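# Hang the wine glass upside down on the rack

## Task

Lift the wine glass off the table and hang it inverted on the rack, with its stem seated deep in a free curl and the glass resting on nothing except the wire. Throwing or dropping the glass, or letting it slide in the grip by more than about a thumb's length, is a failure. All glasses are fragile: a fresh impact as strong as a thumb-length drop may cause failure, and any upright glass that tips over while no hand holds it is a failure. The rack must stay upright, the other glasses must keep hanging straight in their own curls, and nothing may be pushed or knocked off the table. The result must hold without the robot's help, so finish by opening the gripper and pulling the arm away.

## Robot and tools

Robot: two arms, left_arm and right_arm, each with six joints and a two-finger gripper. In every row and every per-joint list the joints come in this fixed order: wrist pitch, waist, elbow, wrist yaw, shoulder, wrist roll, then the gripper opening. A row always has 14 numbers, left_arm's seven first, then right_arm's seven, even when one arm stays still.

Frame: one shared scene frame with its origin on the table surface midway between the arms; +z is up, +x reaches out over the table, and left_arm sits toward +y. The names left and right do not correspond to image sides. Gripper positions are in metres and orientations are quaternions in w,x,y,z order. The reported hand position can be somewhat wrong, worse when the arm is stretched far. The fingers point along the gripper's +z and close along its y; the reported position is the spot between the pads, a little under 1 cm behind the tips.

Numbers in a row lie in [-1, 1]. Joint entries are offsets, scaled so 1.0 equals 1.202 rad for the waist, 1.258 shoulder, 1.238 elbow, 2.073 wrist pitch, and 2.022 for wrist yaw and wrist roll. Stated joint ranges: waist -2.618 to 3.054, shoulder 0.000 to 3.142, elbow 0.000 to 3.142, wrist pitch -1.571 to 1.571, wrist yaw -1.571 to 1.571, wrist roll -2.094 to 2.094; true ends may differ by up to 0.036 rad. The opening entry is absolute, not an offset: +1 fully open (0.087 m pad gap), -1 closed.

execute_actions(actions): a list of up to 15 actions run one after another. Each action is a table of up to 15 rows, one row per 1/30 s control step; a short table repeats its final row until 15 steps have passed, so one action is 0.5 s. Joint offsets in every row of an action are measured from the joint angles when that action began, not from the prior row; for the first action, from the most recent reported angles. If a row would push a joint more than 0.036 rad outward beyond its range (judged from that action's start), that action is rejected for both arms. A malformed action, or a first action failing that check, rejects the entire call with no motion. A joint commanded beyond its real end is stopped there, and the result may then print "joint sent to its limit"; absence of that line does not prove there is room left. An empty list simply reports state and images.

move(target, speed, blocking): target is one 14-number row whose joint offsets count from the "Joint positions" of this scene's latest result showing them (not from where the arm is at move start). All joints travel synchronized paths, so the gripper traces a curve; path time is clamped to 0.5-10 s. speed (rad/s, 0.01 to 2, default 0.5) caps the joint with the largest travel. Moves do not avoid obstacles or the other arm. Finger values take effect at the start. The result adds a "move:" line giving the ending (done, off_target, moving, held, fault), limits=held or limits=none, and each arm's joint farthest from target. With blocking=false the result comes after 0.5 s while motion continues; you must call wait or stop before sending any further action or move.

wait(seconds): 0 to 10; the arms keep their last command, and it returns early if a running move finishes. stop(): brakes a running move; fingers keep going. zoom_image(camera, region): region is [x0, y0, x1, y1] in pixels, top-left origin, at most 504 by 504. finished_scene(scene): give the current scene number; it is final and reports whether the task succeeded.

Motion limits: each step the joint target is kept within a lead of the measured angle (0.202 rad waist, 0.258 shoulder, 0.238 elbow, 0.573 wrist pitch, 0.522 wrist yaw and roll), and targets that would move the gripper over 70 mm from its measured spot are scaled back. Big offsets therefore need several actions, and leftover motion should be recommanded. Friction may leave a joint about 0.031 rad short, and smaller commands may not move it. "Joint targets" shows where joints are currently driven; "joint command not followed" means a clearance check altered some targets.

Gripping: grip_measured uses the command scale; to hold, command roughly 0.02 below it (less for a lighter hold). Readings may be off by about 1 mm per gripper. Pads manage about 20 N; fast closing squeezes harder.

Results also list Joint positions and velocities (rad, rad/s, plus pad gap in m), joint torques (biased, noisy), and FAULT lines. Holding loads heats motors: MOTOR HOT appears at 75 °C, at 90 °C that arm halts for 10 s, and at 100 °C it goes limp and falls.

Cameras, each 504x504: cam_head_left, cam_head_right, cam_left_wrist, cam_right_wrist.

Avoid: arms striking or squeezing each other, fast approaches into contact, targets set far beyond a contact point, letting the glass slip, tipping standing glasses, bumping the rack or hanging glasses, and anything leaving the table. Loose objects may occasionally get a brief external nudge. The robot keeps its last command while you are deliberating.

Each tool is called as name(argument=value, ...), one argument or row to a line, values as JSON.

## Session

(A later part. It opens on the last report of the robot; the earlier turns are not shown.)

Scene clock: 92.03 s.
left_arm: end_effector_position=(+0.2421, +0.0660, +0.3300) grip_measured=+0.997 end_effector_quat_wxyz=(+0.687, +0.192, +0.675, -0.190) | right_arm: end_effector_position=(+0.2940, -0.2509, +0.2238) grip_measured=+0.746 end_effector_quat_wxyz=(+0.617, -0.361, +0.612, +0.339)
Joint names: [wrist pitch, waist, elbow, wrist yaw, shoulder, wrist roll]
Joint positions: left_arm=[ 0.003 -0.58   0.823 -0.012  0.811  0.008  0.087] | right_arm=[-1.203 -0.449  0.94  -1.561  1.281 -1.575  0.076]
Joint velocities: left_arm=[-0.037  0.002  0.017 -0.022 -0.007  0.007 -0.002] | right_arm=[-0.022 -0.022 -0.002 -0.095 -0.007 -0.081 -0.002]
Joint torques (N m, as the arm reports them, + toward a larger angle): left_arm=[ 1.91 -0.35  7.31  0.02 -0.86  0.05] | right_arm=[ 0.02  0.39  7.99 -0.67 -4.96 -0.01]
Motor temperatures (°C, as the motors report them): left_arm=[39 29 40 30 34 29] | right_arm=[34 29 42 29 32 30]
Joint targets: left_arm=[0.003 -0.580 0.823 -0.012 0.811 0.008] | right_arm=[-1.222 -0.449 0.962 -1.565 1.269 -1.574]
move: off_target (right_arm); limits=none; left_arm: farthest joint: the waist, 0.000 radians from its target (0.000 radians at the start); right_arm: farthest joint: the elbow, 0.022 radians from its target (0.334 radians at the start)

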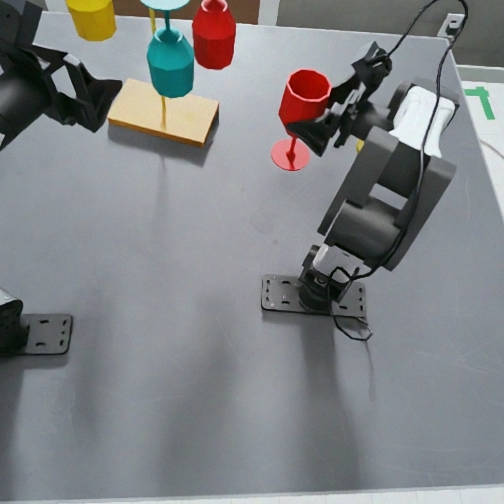

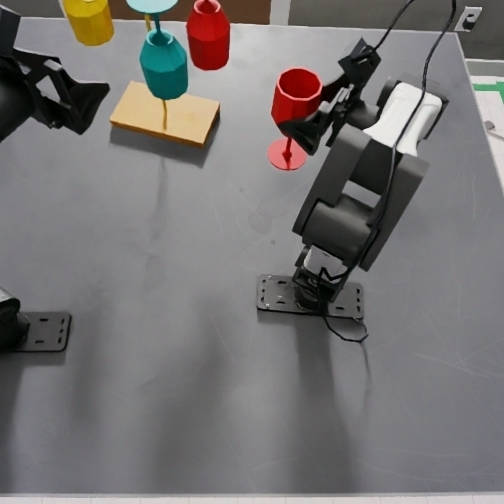

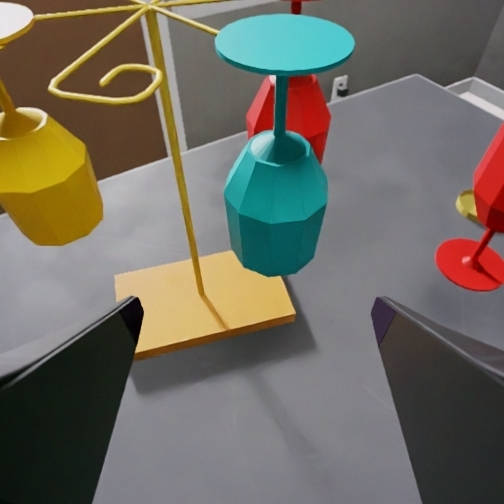

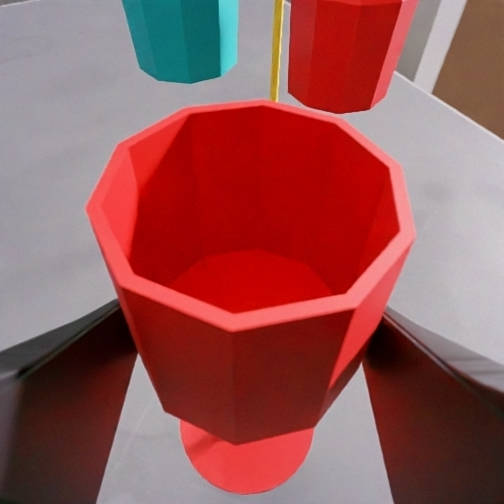

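move(
  target=[0,0.33,0.02,0,0,0,1, -0.005,0.733,0.015,0,0,0,0.65],
  speed=0.5,
)

move(
  target=[0,0,0.02,0,0,0,1, -0.005,0,0.015,0,0,0.78,0.65],
  speed=0.6,
)

Scene clock: 116.10 s.
left_arm: end_effector_position=(+0.2871, +0.1862, +0.3300) grip_measured=+0.997 end_effector_quat_wxyz=(+0.710, +0.059, +0.699, -0.054) | right_arm: end_effector_position=(+0.1634, -0.0691, +0.2235) grip_measured=+0.747 end_effector_quat_wxyz=(-0.415, +0.586, -0.402, -0.567)
Joint names: [wrist pitch, waist, elbow, wrist yaw, shoulder, wrist roll]
Joint positions: left_arm=[ 0.003 -0.191  0.823 -0.012  0.811  0.008  0.087] | right_arm=[-1.204  0.424  0.94  -1.56   1.281 -1.575  0.076]
Joint velocities: left_arm=[ 0.037  0.007 -0.012 -0.007 -0.007  0.007  0.   ] | right_arm=[-0.007 -0.007 -0.022 -0.007 -0.002 -0.007 -0.001]
Joint torques (N m, as the arm reports them, + toward a larger angle): left_arm=[ 1.93  0.33  9.32 -0.03 -1.06  0.02] | right_arm=[ 0.07  1.11  7.62 -0.65 -3.9  -0.01]
Motor temperatures (°C, as the motors report them): left_arm=[40 29 41 30 33 29] | right_arm=[33 29 45 29 33 30]
Joint targets: left_arm=[0.003 -0.183 0.848 -0.012 0.811 0.008] | right_arm=[-1.214 0.432 0.959 -1.561 1.281 -1.575]
move: off_target (left_arm); limits=none; left_arm: farthest joint: the elbow, 0.024 radians from its target (0.024 radians at the start); right_arm: farthest joint: the elbow, 0.019 radians from its target (0.019 radians at the start)

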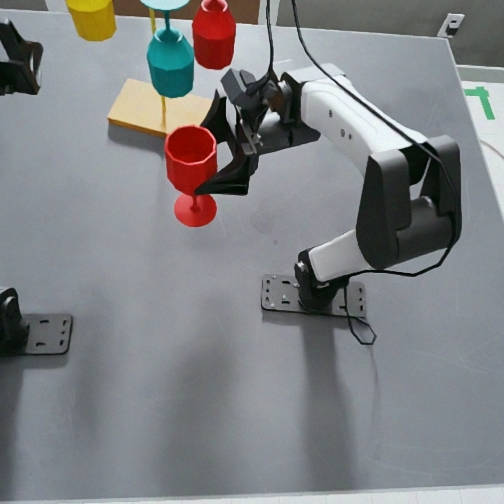

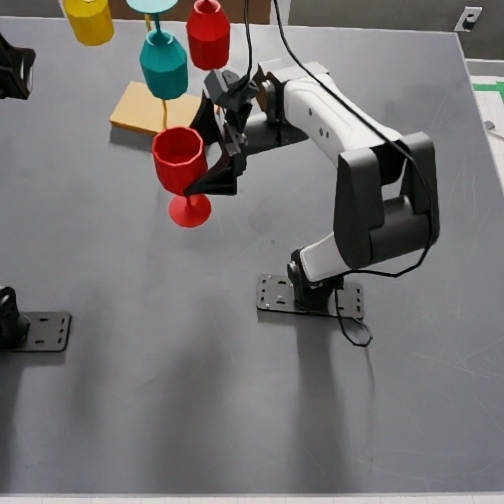

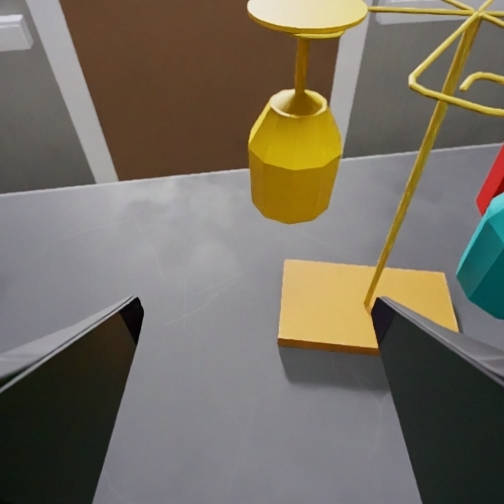

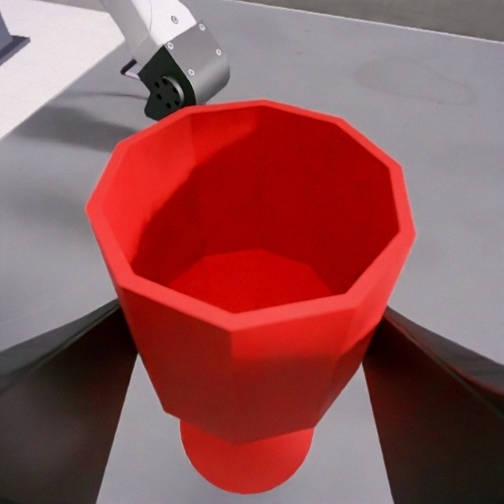

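Scene clock: 119.57 s.
left_arm: end_effector_position=(+0.2871, +0.1862, +0.3300) grip_measured=+0.997 end_effector_quat_wxyz=(+0.710, +0.059, +0.699, -0.054) | right_arm: end_effector_position=(+0.1228, -0.0828, +0.2629) grip_measured=+0.746 end_effector_quat_wxyz=(-0.104, -0.133, +0.700, +0.694)
Joint names: [wrist pitch, waist, elbow, wrist yaw, shoulder, wrist roll]
Joint positions: left_arm=[ 0.003 -0.191  0.823 -0.012  0.811  0.008  0.087] | right_arm=[-1.204  0.424  0.94  -1.556  1.281 -0.014  0.076]
Joint velocities: left_arm=[-0.066 -0.012 -0.002 -0.007 -0.002  0.007 -0.001] | right_arm=[-0.007 -0.012 -0.002 -0.007 -0.032 -0.037  0.   ]
Joint torques (N m, as the arm reports them, + toward a larger angle): left_arm=[ 1.9  -0.26  9.3   0.   -0.99  0.02] | right_arm=[ 0.17  0.4   7.76 -0.65 -3.96  0.04]
Motor temperatures (°C, as the motors report them): left_arm=[40 29 41 30 33 29] | right_arm=[33 29 45 29 33 30]
Joint targets: left_arm=[0.003 -0.191 0.848 -0.012 0.811 0.008] | right_arm=[-1.214 0.424 0.959 -1.560 1.281 0.002]
move: off_target (left_arm); limits=none; left_arm: farthest joint: the elbow, 0.024 radians from its target (0.024 radians at the start); right_arm: farthest joint: the elbow, 0.019 radians from its target (0.019 radians at the start)

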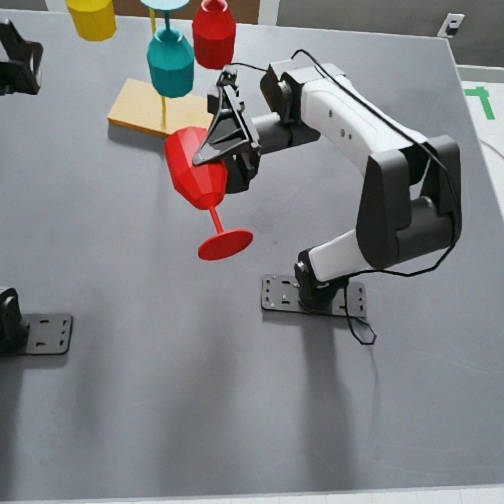

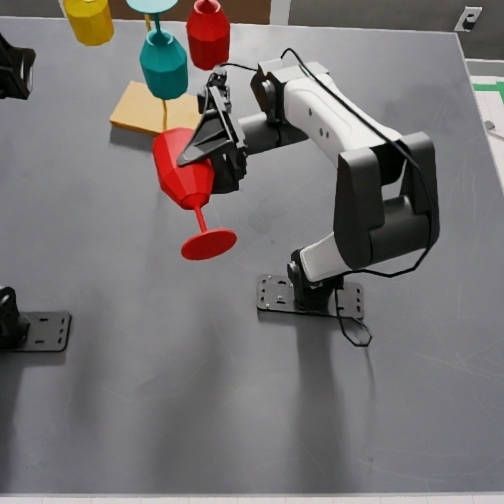

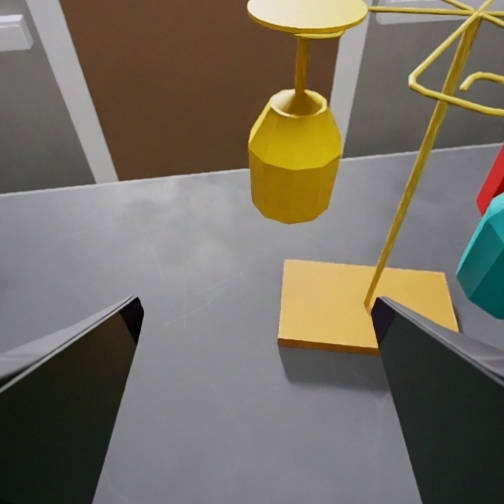

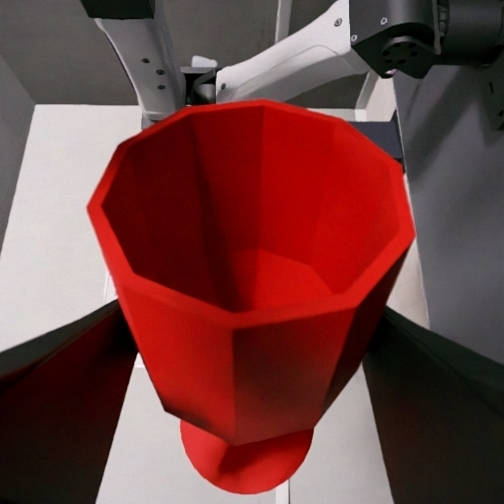

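move(
  target=[0,0,0.02,0,0,0,1, -0.005,0,0.015,-0.002,0,0.79,0.65],
  speed=0.6,
)

Scene clock: 124.27 s.
left_arm: end_effector_position=(+0.2871, +0.1862, +0.3300) grip_measured=+0.997 end_effector_quat_wxyz=(+0.710, +0.059, +0.699, -0.054) | right_arm: end_effector_position=(+0.1610, -0.0687, +0.3057) grip_measured=+0.747 end_effector_quat_wxyz=(+0.568, -0.407, -0.586, -0.411)
Joint names: [wrist pitch, waist, elbow, wrist yaw, shoulder, wrist roll]
Joint positions: left_arm=[ 0.003 -0.191  0.823 -0.012  0.811  0.008  0.087] | right_arm=[-1.204  0.424  0.94  -1.553  1.281  1.577  0.076]
Joint velocities: left_arm=[-0.022 -0.012 -0.027 -0.022 -0.012  0.022  0.001] | right_arm=[-0.066 -0.007  0.002 -0.051  0.002  0.007  0.001]
Joint torques (N m, as the arm reports them, + toward a larger angle): left_arm=[ 1.91 -0.2   9.25  0.05 -1.07  0.02] | right_arm=[ 0.08  0.41  7.62 -0.7  -3.9   0.04]
Motor temperatures (°C, as the motors report them): left_arm=[41 29 41 30 33 29] | right_arm=[33 29 45 29 33 30]
Joint targets: left_arm=[0.003 -0.191 0.848 -0.012 0.811 0.008] | right_arm=[-1.214 0.424 0.959 -1.560 1.281 1.584]
move: off_target (left_arm); limits=none; left_arm: farthest joint: the elbow, 0.024 radians from its target (0.024 radians at the start); right_arm: farthest joint: the elbow, 0.019 radians from its target (0.019 radians at the start)

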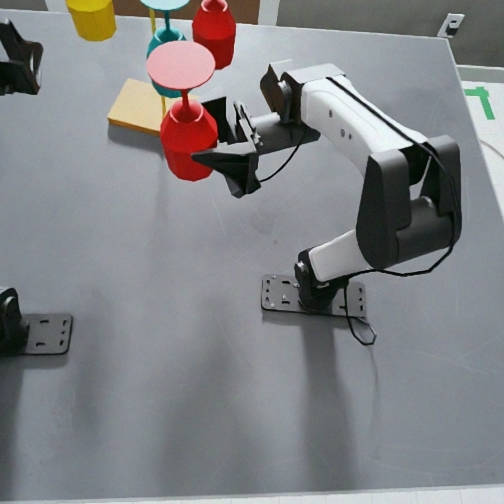

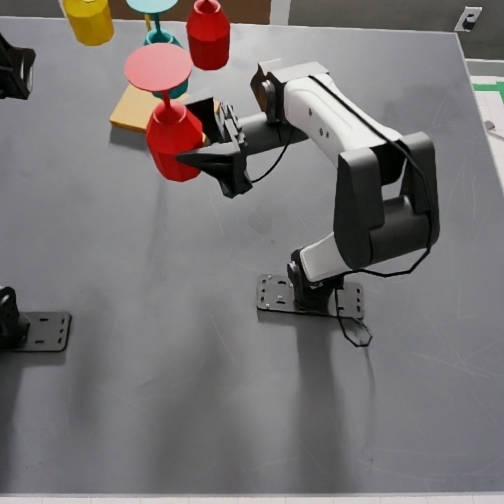

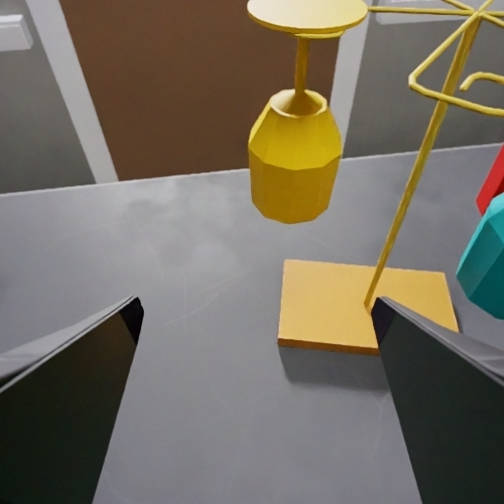

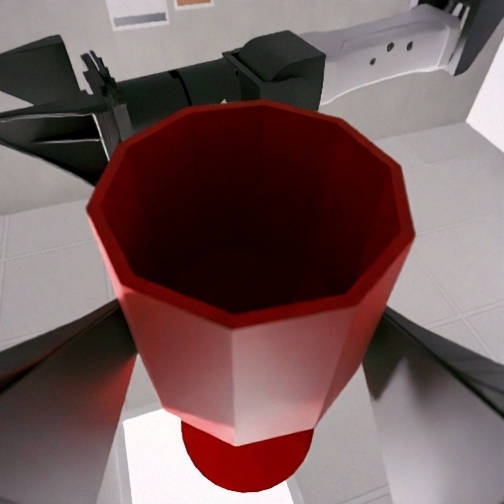

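move(
  target=[-0.3135,-0.772,0.582,0.006,0.164,0,1, -0.005,0,0.015,-0.004,0,0,0.65],
  speed=0.5,
)

Scene clock: 129.87 s.
left_arm: end_effector_position=(+0.1006, -0.0280, +0.4347) grip_measured=+0.997 end_effector_quat_wxyz=(+0.567, +0.390, +0.642, -0.337) | right_arm: end_effector_position=(+0.1611, -0.0686, +0.3055) grip_measured=+0.747 end_effector_quat_wxyz=(+0.567, -0.407, -0.586, -0.411)
Joint names: [wrist pitch, waist, elbow, wrist yaw, shoulder, wrist roll]
Joint positions: left_arm=[-0.643 -1.111  1.514 -0.007  1.001  0.008  0.087] | right_arm=[-1.204  0.424  0.94  -1.552  1.281  1.578  0.076]
Joint velocities: left_arm=[ 0.022 -0.007  0.002 -0.007  0.002 -0.037 -0.001] | right_arm=[ 0.022  0.002  0.007  0.022 -0.007  0.081 -0.001]
Joint torques (N m, as the arm reports them, + toward a larger angle): left_arm=[ 1.93 -1.23  8.33  0.1   0.15  0.04] | right_arm=[ 0.08  0.4   7.64 -0.72 -3.86 -0.03]
Motor temperatures (°C, as the motors report them): left_arm=[41 29 42 30 33 29] | right_arm=[33 29 45 29 33 30]
Joint targets: left_arm=[-0.647 -1.119 1.544 0.000 1.018 0.008] | right_arm=[-1.214 0.424 0.959 -1.562 1.281 1.577]
move: off_target (left_arm); limits=none; left_arm: farthest joint: the elbow, 0.029 radians from its target (0.720 radians at the start); right_arm: farthest joint: the elbow, 0.019 radians from its target (0.019 radians at the start)

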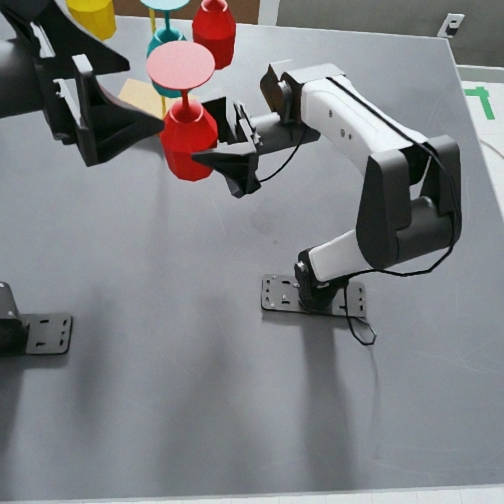

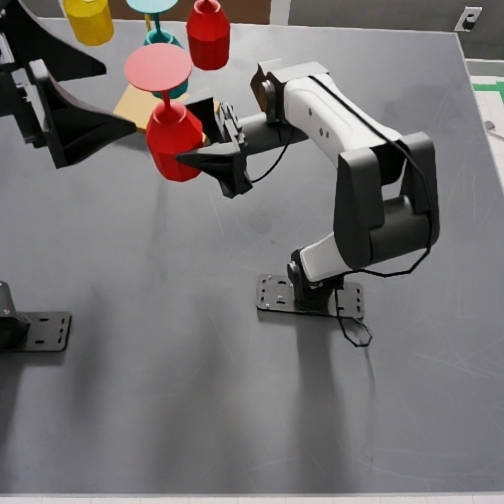

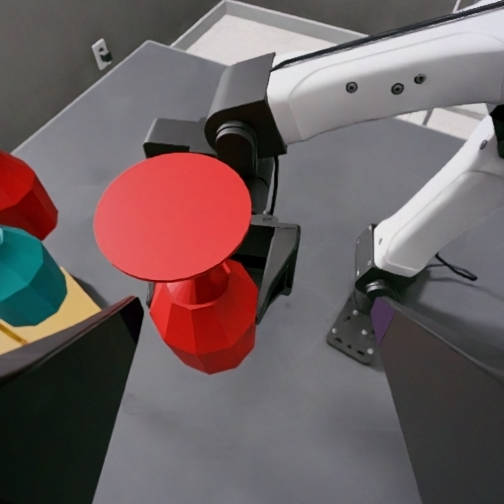

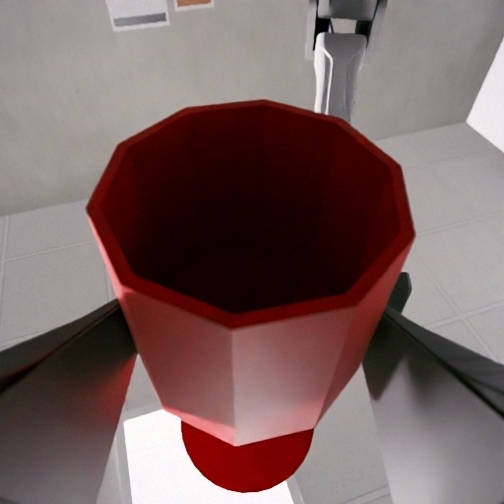

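move(
  target=[0,0.09,0.024,0,0,0,1, -0.005,0,0.015,-0.004,0,0,0.65],
  speed=0.2,
)

Scene clock: 134.53 s.
left_arm: end_effector_position=(+0.1266, -0.0125, +0.4346) grip_measured=+0.997 end_effector_quat_wxyz=(+0.583, +0.358, +0.661, -0.309) | right_arm: end_effector_position=(+0.1611, -0.0686, +0.3054) grip_measured=+0.747 end_effector_quat_wxyz=(+0.567, -0.407, -0.586, -0.411)
Joint names: [wrist pitch, waist, elbow, wrist yaw, shoulder, wrist roll]
Joint positions: left_arm=[-0.644 -1.011  1.514 -0.007  1.001  0.008  0.087] | right_arm=[-1.204  0.424  0.94  -1.552  1.281  1.578  0.076]
Joint velocities: left_arm=[ 0.051 -0.022  0.012  0.051 -0.007 -0.037  0.001] | right_arm=[ 0.022  0.007 -0.002 -0.022 -0.002 -0.066 -0.001]
Joint torques (N m, as the arm reports them, + toward a larger angle): left_arm=[ 1.99  0.39  8.19  0.05 -0.86  0.01] | right_arm=[ 0.06  0.37  7.64 -0.71 -3.89 -0.01]
Motor temperatures (°C, as the motors report them): left_arm=[41 29 42 30 33 29] | right_arm=[33 29 45 29 33 30]
Joint targets: left_arm=[-0.643 -1.002 1.544 -0.007 1.001 0.008] | right_arm=[-1.214 0.424 0.959 -1.560 1.281 1.578]
move: off_target (left_arm); limits=none; left_arm: farthest joint: the elbow, 0.029 radians from its target (0.029 radians at the start); right_arm: farthest joint: the elbow, 0.019 radians from its target (0.019 radians at the start)

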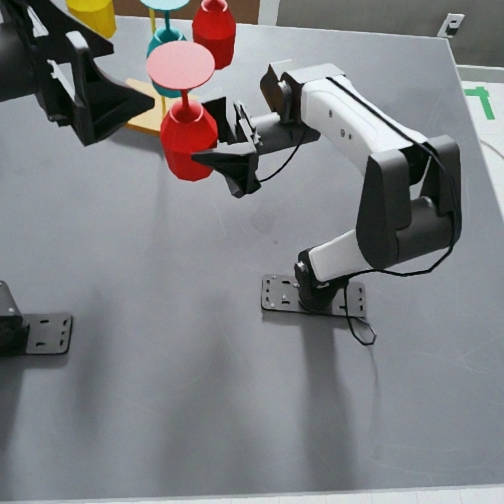

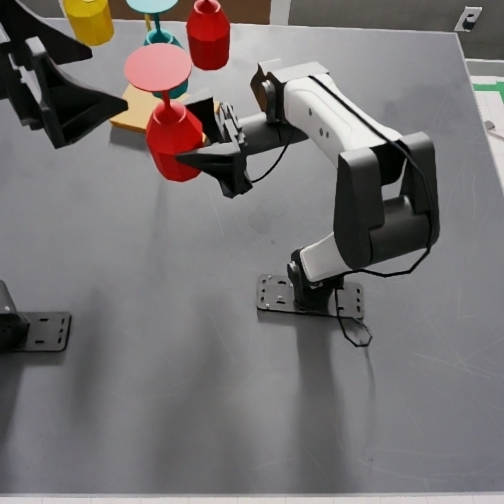

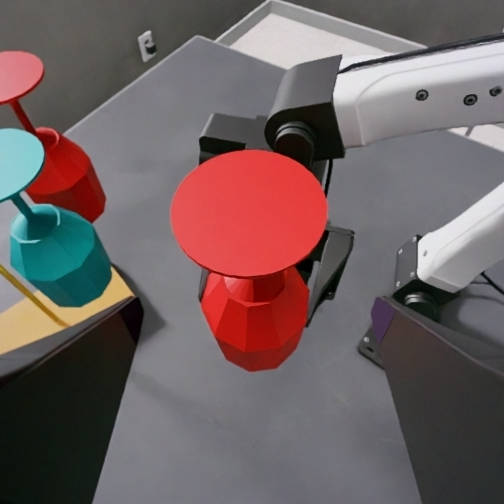

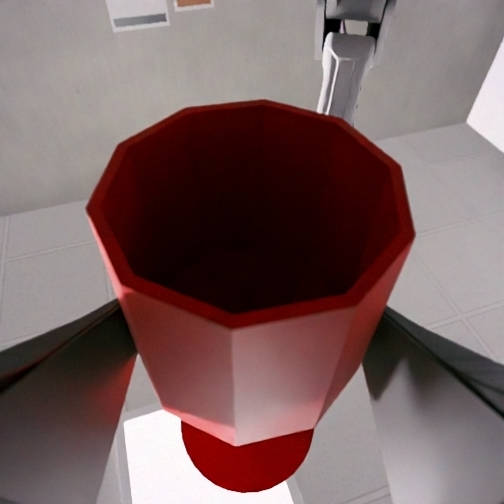

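move(
  target=[0.06,0.015,0.051,0,0.135,0,1, -0.005,0,0.015,-0.004,0,0,0.65],
  speed=0.08,
)

zoom_image(
  camera="cam_head_left",
  region=[80,10,280,210],
)

Scene clock: 140.20 s.
left_arm: end_effector_position=(+0.1594, -0.0568, +0.4216) grip_measured=+0.997 end_effector_quat_wxyz=(+0.573, +0.360, +0.672, -0.300) | right_arm: end_effector_position=(+0.1610, -0.0685, +0.3053) grip_measured=+0.747 end_effector_quat_wxyz=(+0.567, -0.408, -0.586, -0.411)
Joint names: [wrist pitch, waist, elbow, wrist yaw, shoulder, wrist roll]
Joint positions: left_arm=[-0.547 -1.002  1.544 -0.007  1.16   0.008  0.087] | right_arm=[-1.204  0.424  0.94  -1.551  1.281  1.578  0.076]
Joint velocities: left_arm=[-0.066 -0.012 -0.007 -0.007  0.002 -0.007 -0.   ] | right_arm=[-0.022 -0.002 -0.007 -0.022  0.007 -0.022  0.   ]
Joint torques (N m, as the arm reports them, + toward a larger angle): left_arm=[ 2.16  0.3   8.95  0.06 -1.75  0.07] | right_arm=[ 0.08  0.39  7.63 -0.72 -3.88 -0.01]
Motor temperatures (°C, as the motors report them): left_arm=[42 29 43 30 33 29] | right_arm=[33 29 45 29 33 30]
Joint targets: left_arm=[-0.520 -0.993 1.577 -0.007 1.171 0.008] | right_arm=[-1.214 0.424 0.959 -1.560 1.281 1.578]
move: off_target (left_arm); limits=none; left_arm: farthest joint: the elbow, 0.033 radians from its target (0.063 radians at the start); right_arm: farthest joint: the elbow, 0.019 radians from its target (0.019 radians at the start)

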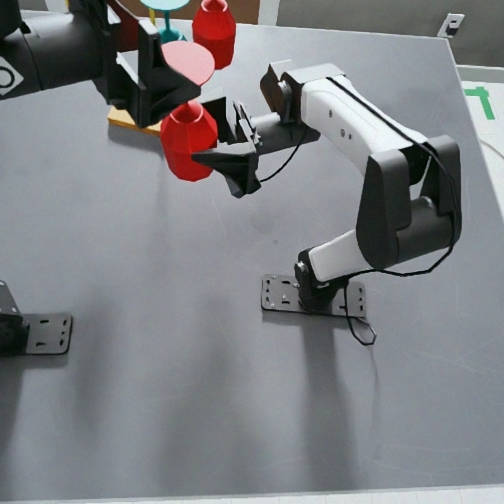

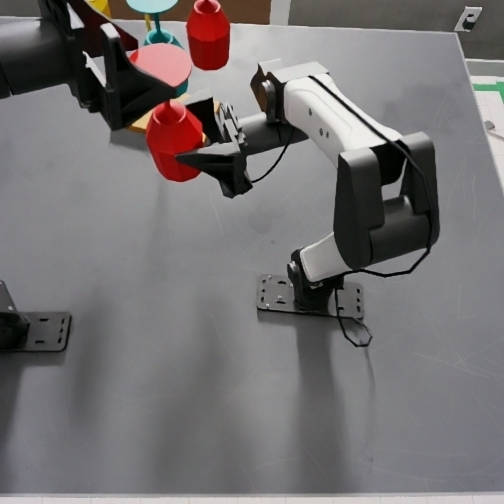

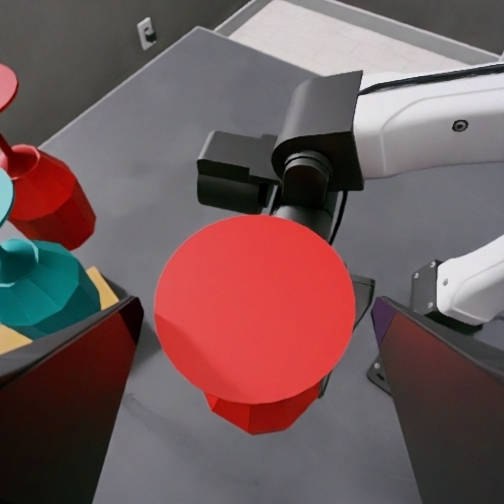

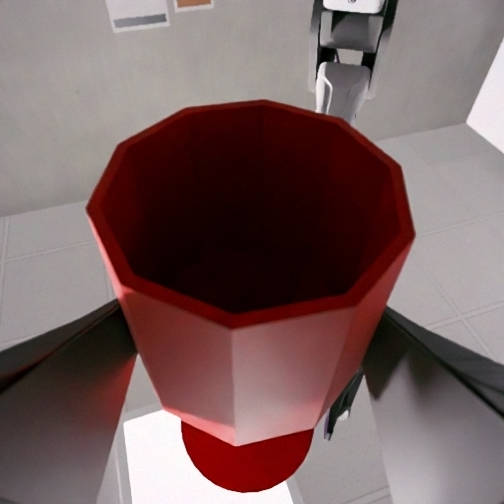

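Region (80, 10, 280, 210) of cam_head_left's 504x504 image, scaled by 2.520, with more detail than that image has.

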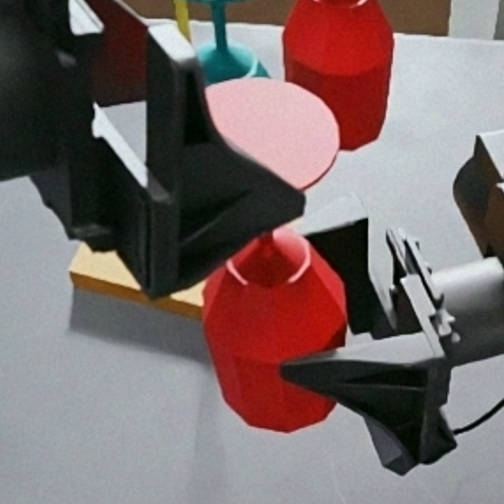

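execute_actions(
  actions=[
    [[0.013,0.007,0.037,0,0.009,0,1,-0.005,0,0.015,-0.004,0,0,0.65]],
    [[0.013,0.007,0.037,0,0.009,0,0.88,-0.005,0,0.015,-0.004,0,0,0.65]],
    [[0.013,0.007,0.037,0,0.009,0,0.8,-0.005,0,0.015,-0.004,0,0,0.65]],
    [[0.013,0.007,0.037,0,0.009,0,0.75,-0.005,0,0.015,-0.004,0,0,0.65]],
    [[0.013,0.007,0.037,0,0.009,0,0.71,-0.005,0,0.015,-0.004,0,0,0.65]],
    [[0.013,0.007,0.037,0,0.009,0,0.67,-0.005,0,0.015,-0.004,0,0,0.65]],
    [[0.013,0.007,0.037,0,0.009,0,0.63,-0.005,0,0.015,-0.004,0,0,0.65]],
  ],
)

Scene clock: 150.00 s.
left_arm: end_effector_position=(+0.1566, -0.0525, +0.4705) grip_measured=+0.630 end_effector_quat_wxyz=(+0.612, +0.341, +0.637, -0.321) | right_arm: end_effector_position=(+0.1610, -0.0685, +0.3053) grip_measured=+0.747 end_effector_quat_wxyz=(+0.567, -0.408, -0.586, -0.411)
Joint names: [wrist pitch, waist, elbow, wrist yaw, shoulder, wrist roll]
Joint positions: left_arm=[-0.528 -1.002  1.652 -0.007  1.17   0.008  0.071] | right_arm=[-1.204  0.424  0.94  -1.551  1.281  1.578  0.076]
Joint velocities: left_arm=[-0.007  0.002 -0.017 -0.022 -0.017 -0.095 -0.001] | right_arm=[-0.022  0.017 -0.022 -0.037  0.022  0.022  0.001]
Joint torques (N m, as the arm reports them, + toward a larger angle): left_arm=[ 2.12  0.24  8.53  0.02 -1.3   0.02] | right_arm=[ 0.08  0.39  7.65 -0.72 -3.87 -0.02]
Motor temperatures (°C, as the motors report them): left_arm=[43 29 43 30 33 29] | right_arm=[32 29 46 29 33 30]
Joint targets: left_arm=[-0.504 -0.993 1.683 -0.007 1.180 0.008] | right_arm=[-1.214 0.424 0.959 -1.559 1.281 1.578]

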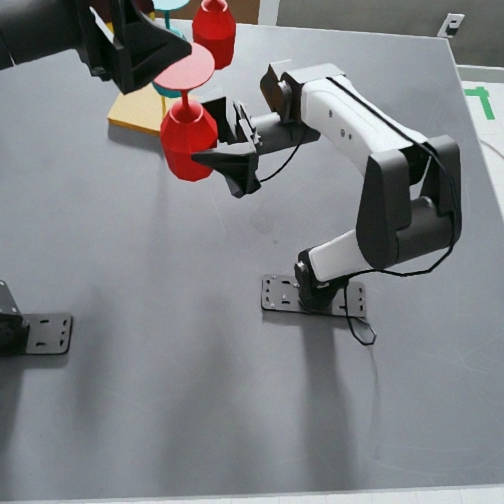

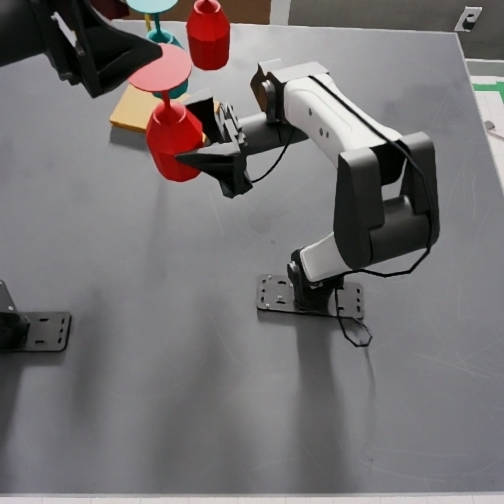

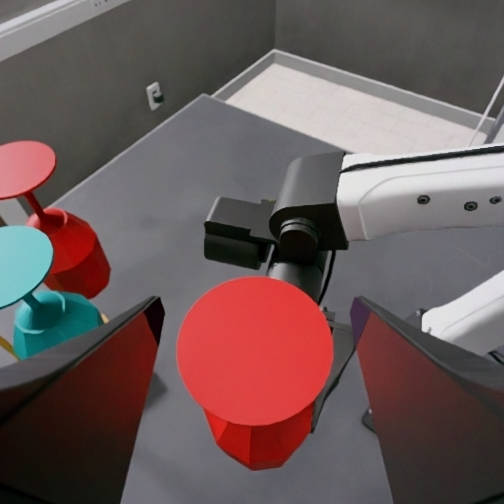

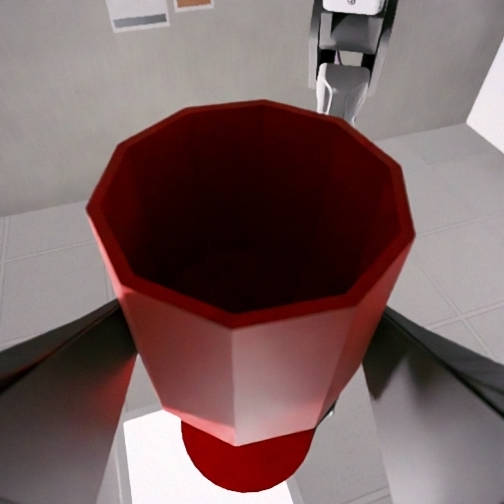

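execute_actions(
  actions=[
    [[0,0,0.02,0,0,0,1,0,0,0,0,0,0,0.65]],
    [[0,0,0.02,0,0,0,1,0,0,0,0,0,0,0.65]],
  ],
)

move(
  target=[-0.005,0,-0.088,0,0,0,1, -0.005,0,0.015,-0.004,0,0,0.65],
  speed=0.06,
)

Scene clock: 153.03 s.
left_arm: end_effector_position=(+0.1566, -0.0525, +0.4705) grip_measured=+0.997 end_effector_quat_wxyz=(+0.612, +0.341, +0.637, -0.321) | right_arm: end_effector_position=(+0.1610, -0.0684, +0.3046) grip_measured=+0.747 end_effector_quat_wxyz=(+0.566, -0.408, -0.587, -0.410)
Joint names: [wrist pitch, waist, elbow, wrist yaw, shoulder, wrist roll]
Joint positions: left_arm=[-0.528 -1.002  1.652 -0.007  1.17   0.008  0.087] | right_arm=[-1.204  0.424  0.94  -1.547  1.281  1.578  0.076]
Joint velocities: left_arm=[-0.066 -0.007 -0.032 -0.066 -0.032  0.022  0.   ] | right_arm=[-0.022 -0.017  0.012 -0.007  0.002 -0.022 -0.   ]
Joint torques (N m, as the arm reports them, + toward a larger angle): left_arm=[ 1.9  -0.28  7.83  0.03 -2.17  0.04] | right_arm=[ 0.17  0.36  6.24 -0.64 -3.87 -0.01]
Motor temperatures (°C, as the motors report them): left_arm=[43 29 44 30 33 29] | right_arm=[32 29 46 29 33 30]
Joint targets: left_arm=[-0.528 -1.002 1.677 -0.007 1.170 0.008] | right_arm=[-1.204 0.424 0.940 -1.549 1.281 1.578]

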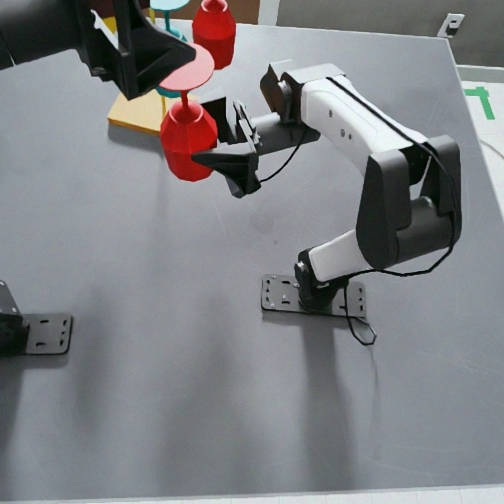

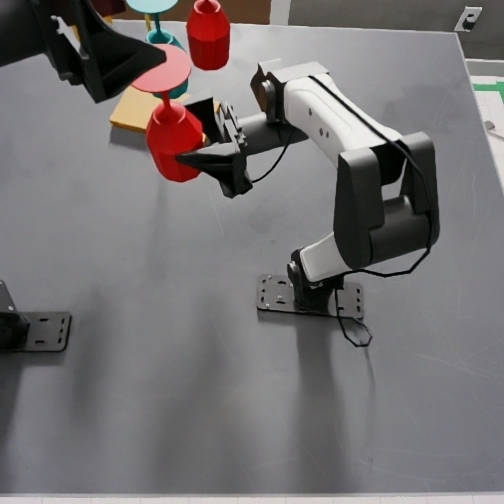

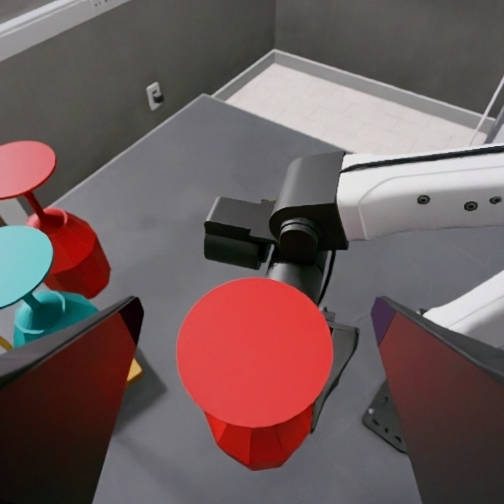

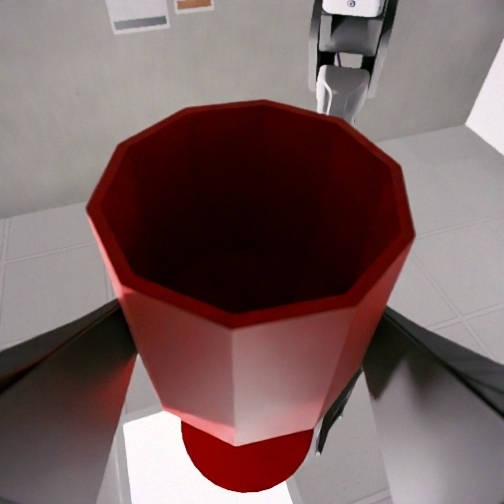

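Scene clock: 155.13 s.
left_arm: end_effector_position=(+0.1608, -0.0589, +0.4296) grip_measured=+0.997 end_effector_quat_wxyz=(+0.580, +0.357, +0.666, -0.304) | right_arm: end_effector_position=(+0.1610, -0.0684, +0.3044) grip_measured=+0.747 end_effector_quat_wxyz=(+0.566, -0.409, -0.588, -0.410)
Joint names: [wrist pitch, waist, elbow, wrist yaw, shoulder, wrist roll]
Joint positions: left_arm=[-0.537 -1.002  1.565 -0.007  1.17   0.008  0.087] | right_arm=[-1.204  0.424  0.94  -1.546  1.281  1.578  0.076]
Joint velocities: left_arm=[-0.081 -0.012  0.017  0.022  0.012  0.022  0.   ] | right_arm=[-0.066 -0.002  0.002 -0.037 -0.002 -0.022 -0.   ]
Joint torques (N m, as the arm reports them, + toward a larger angle): left_arm=[ 1.92 -0.27  4.91  0.05 -2.54  0.02] | right_arm=[ 0.08  0.36  7.6  -0.72 -3.87 -0.01]
Motor temperatures (°C, as the motors report them): left_arm=[43 29 43 30 33 29] | right_arm=[32 29 46 29 33 30]
Joint targets: left_arm=[-0.539 -1.002 1.543 -0.007 1.170 0.008] | right_arm=[-1.214 0.424 0.959 -1.555 1.281 1.578]
move: off_target (left_arm); limits=none; left_arm: farthest joint: the elbow, 0.022 radians from its target (0.109 radians at the start); right_arm: farthest joint: the elbow, 0.019 radians from its target (0.019 radians at the start)

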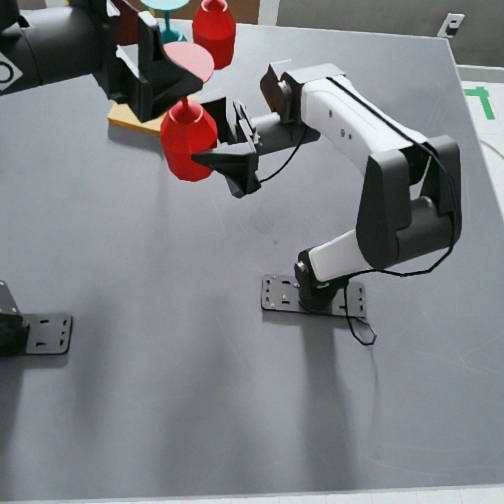

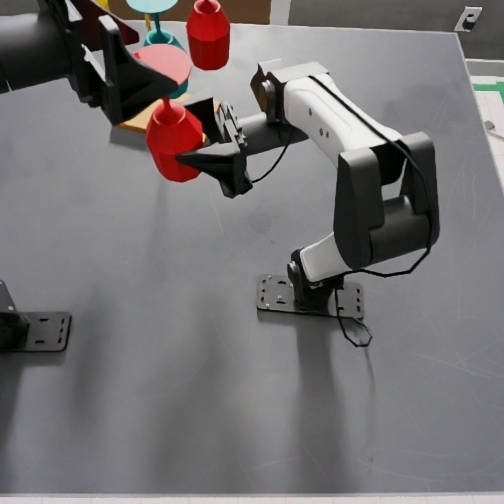

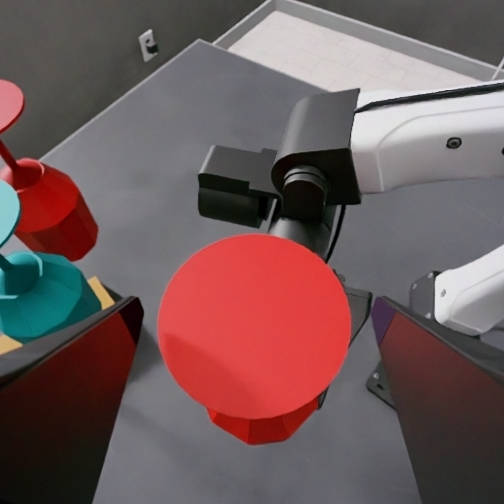

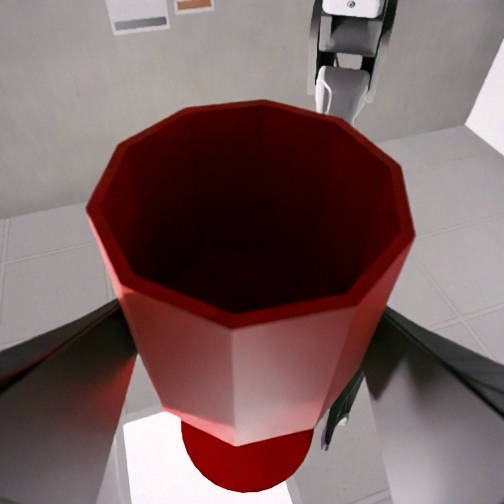

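execute_actions(
  actions=[
    [[0,0,0,0,0,0,0.86,0,0,0,0,0,0,0.65]],
    [[0,0,0,0,0,0,0.78,0,0,0,0,0,0,0.65]],
    [[0,0,0,0,0,0,0.73,0,0,0,0,0,0,0.65]],
    [[0,0,0,0,0,0,0.69,0,0,0,0,0,0,0.65]],
    [[0,0,0,0,0,0,0.65,0,0,0,0,0,0,0.65]],
    [[0,0,0,0,0,0,0.61,0,0,0,0,0,0,0.65]],
  ],
)

Scene clock: 160.77 s.
left_arm: end_effector_position=(+0.1608, -0.0589, +0.4296) grip_measured=+0.610 end_effector_quat_wxyz=(+0.580, +0.357, +0.666, -0.304) | right_arm: end_effector_position=(+0.1609, -0.0680, +0.3024) grip_measured=+0.747 end_effector_quat_wxyz=(+0.562, -0.411, -0.591, -0.407)
Joint names: [wrist pitch, waist, elbow, wrist yaw, shoulder, wrist roll]
Joint positions: left_arm=[-0.537 -1.002  1.565 -0.007  1.17   0.008  0.07 ] | right_arm=[-1.204  0.424  0.94  -1.534  1.281  1.578  0.076]
Joint velocities: left_arm=[-0.007 -0.002  0.002 -0.051  0.007  0.051 -0.   ] | right_arm=[-0.007 -0.017 -0.012 -0.081 -0.022  0.007 -0.001]
Joint torques (N m, as the arm reports them, + toward a larger angle): left_arm=[ 1.92 -0.51  6.55  0.03 -2.49  0.03] | right_arm=[ 0.17  0.35  6.24 -0.64 -3.9  -0.01]
Motor temperatures (°C, as the motors report them): left_arm=[43 29 42 30 33 29] | right_arm=[32 29 46 29 33 30]
Joint targets: left_arm=[-0.537 -1.002 1.565 -0.007 1.170 0.008] | right_arm=[-1.204 0.424 0.940 -1.536 1.281 1.578]

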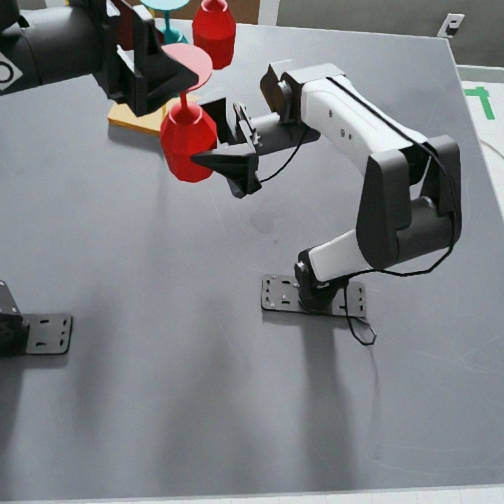

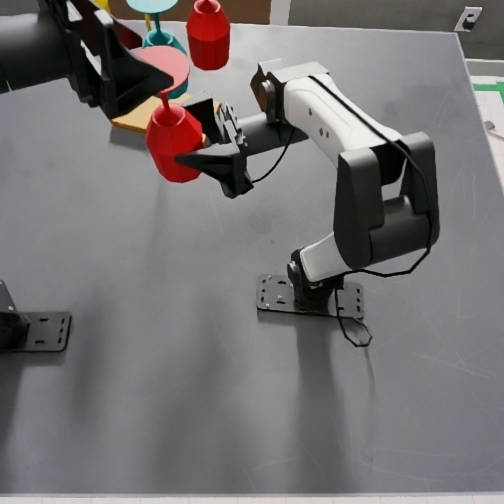

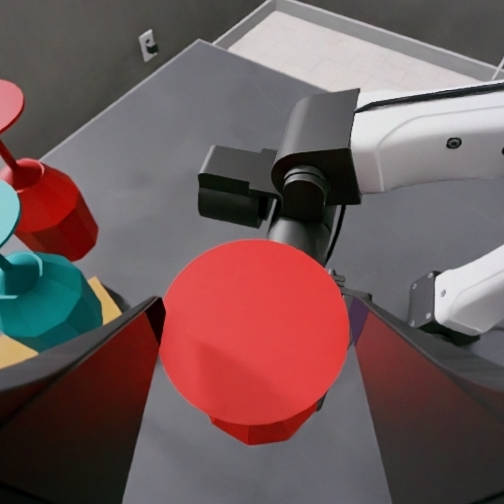

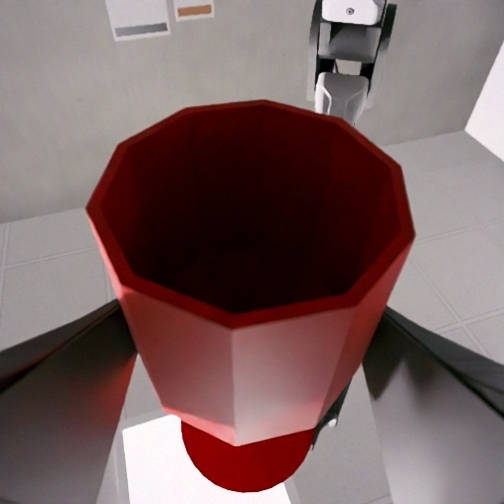

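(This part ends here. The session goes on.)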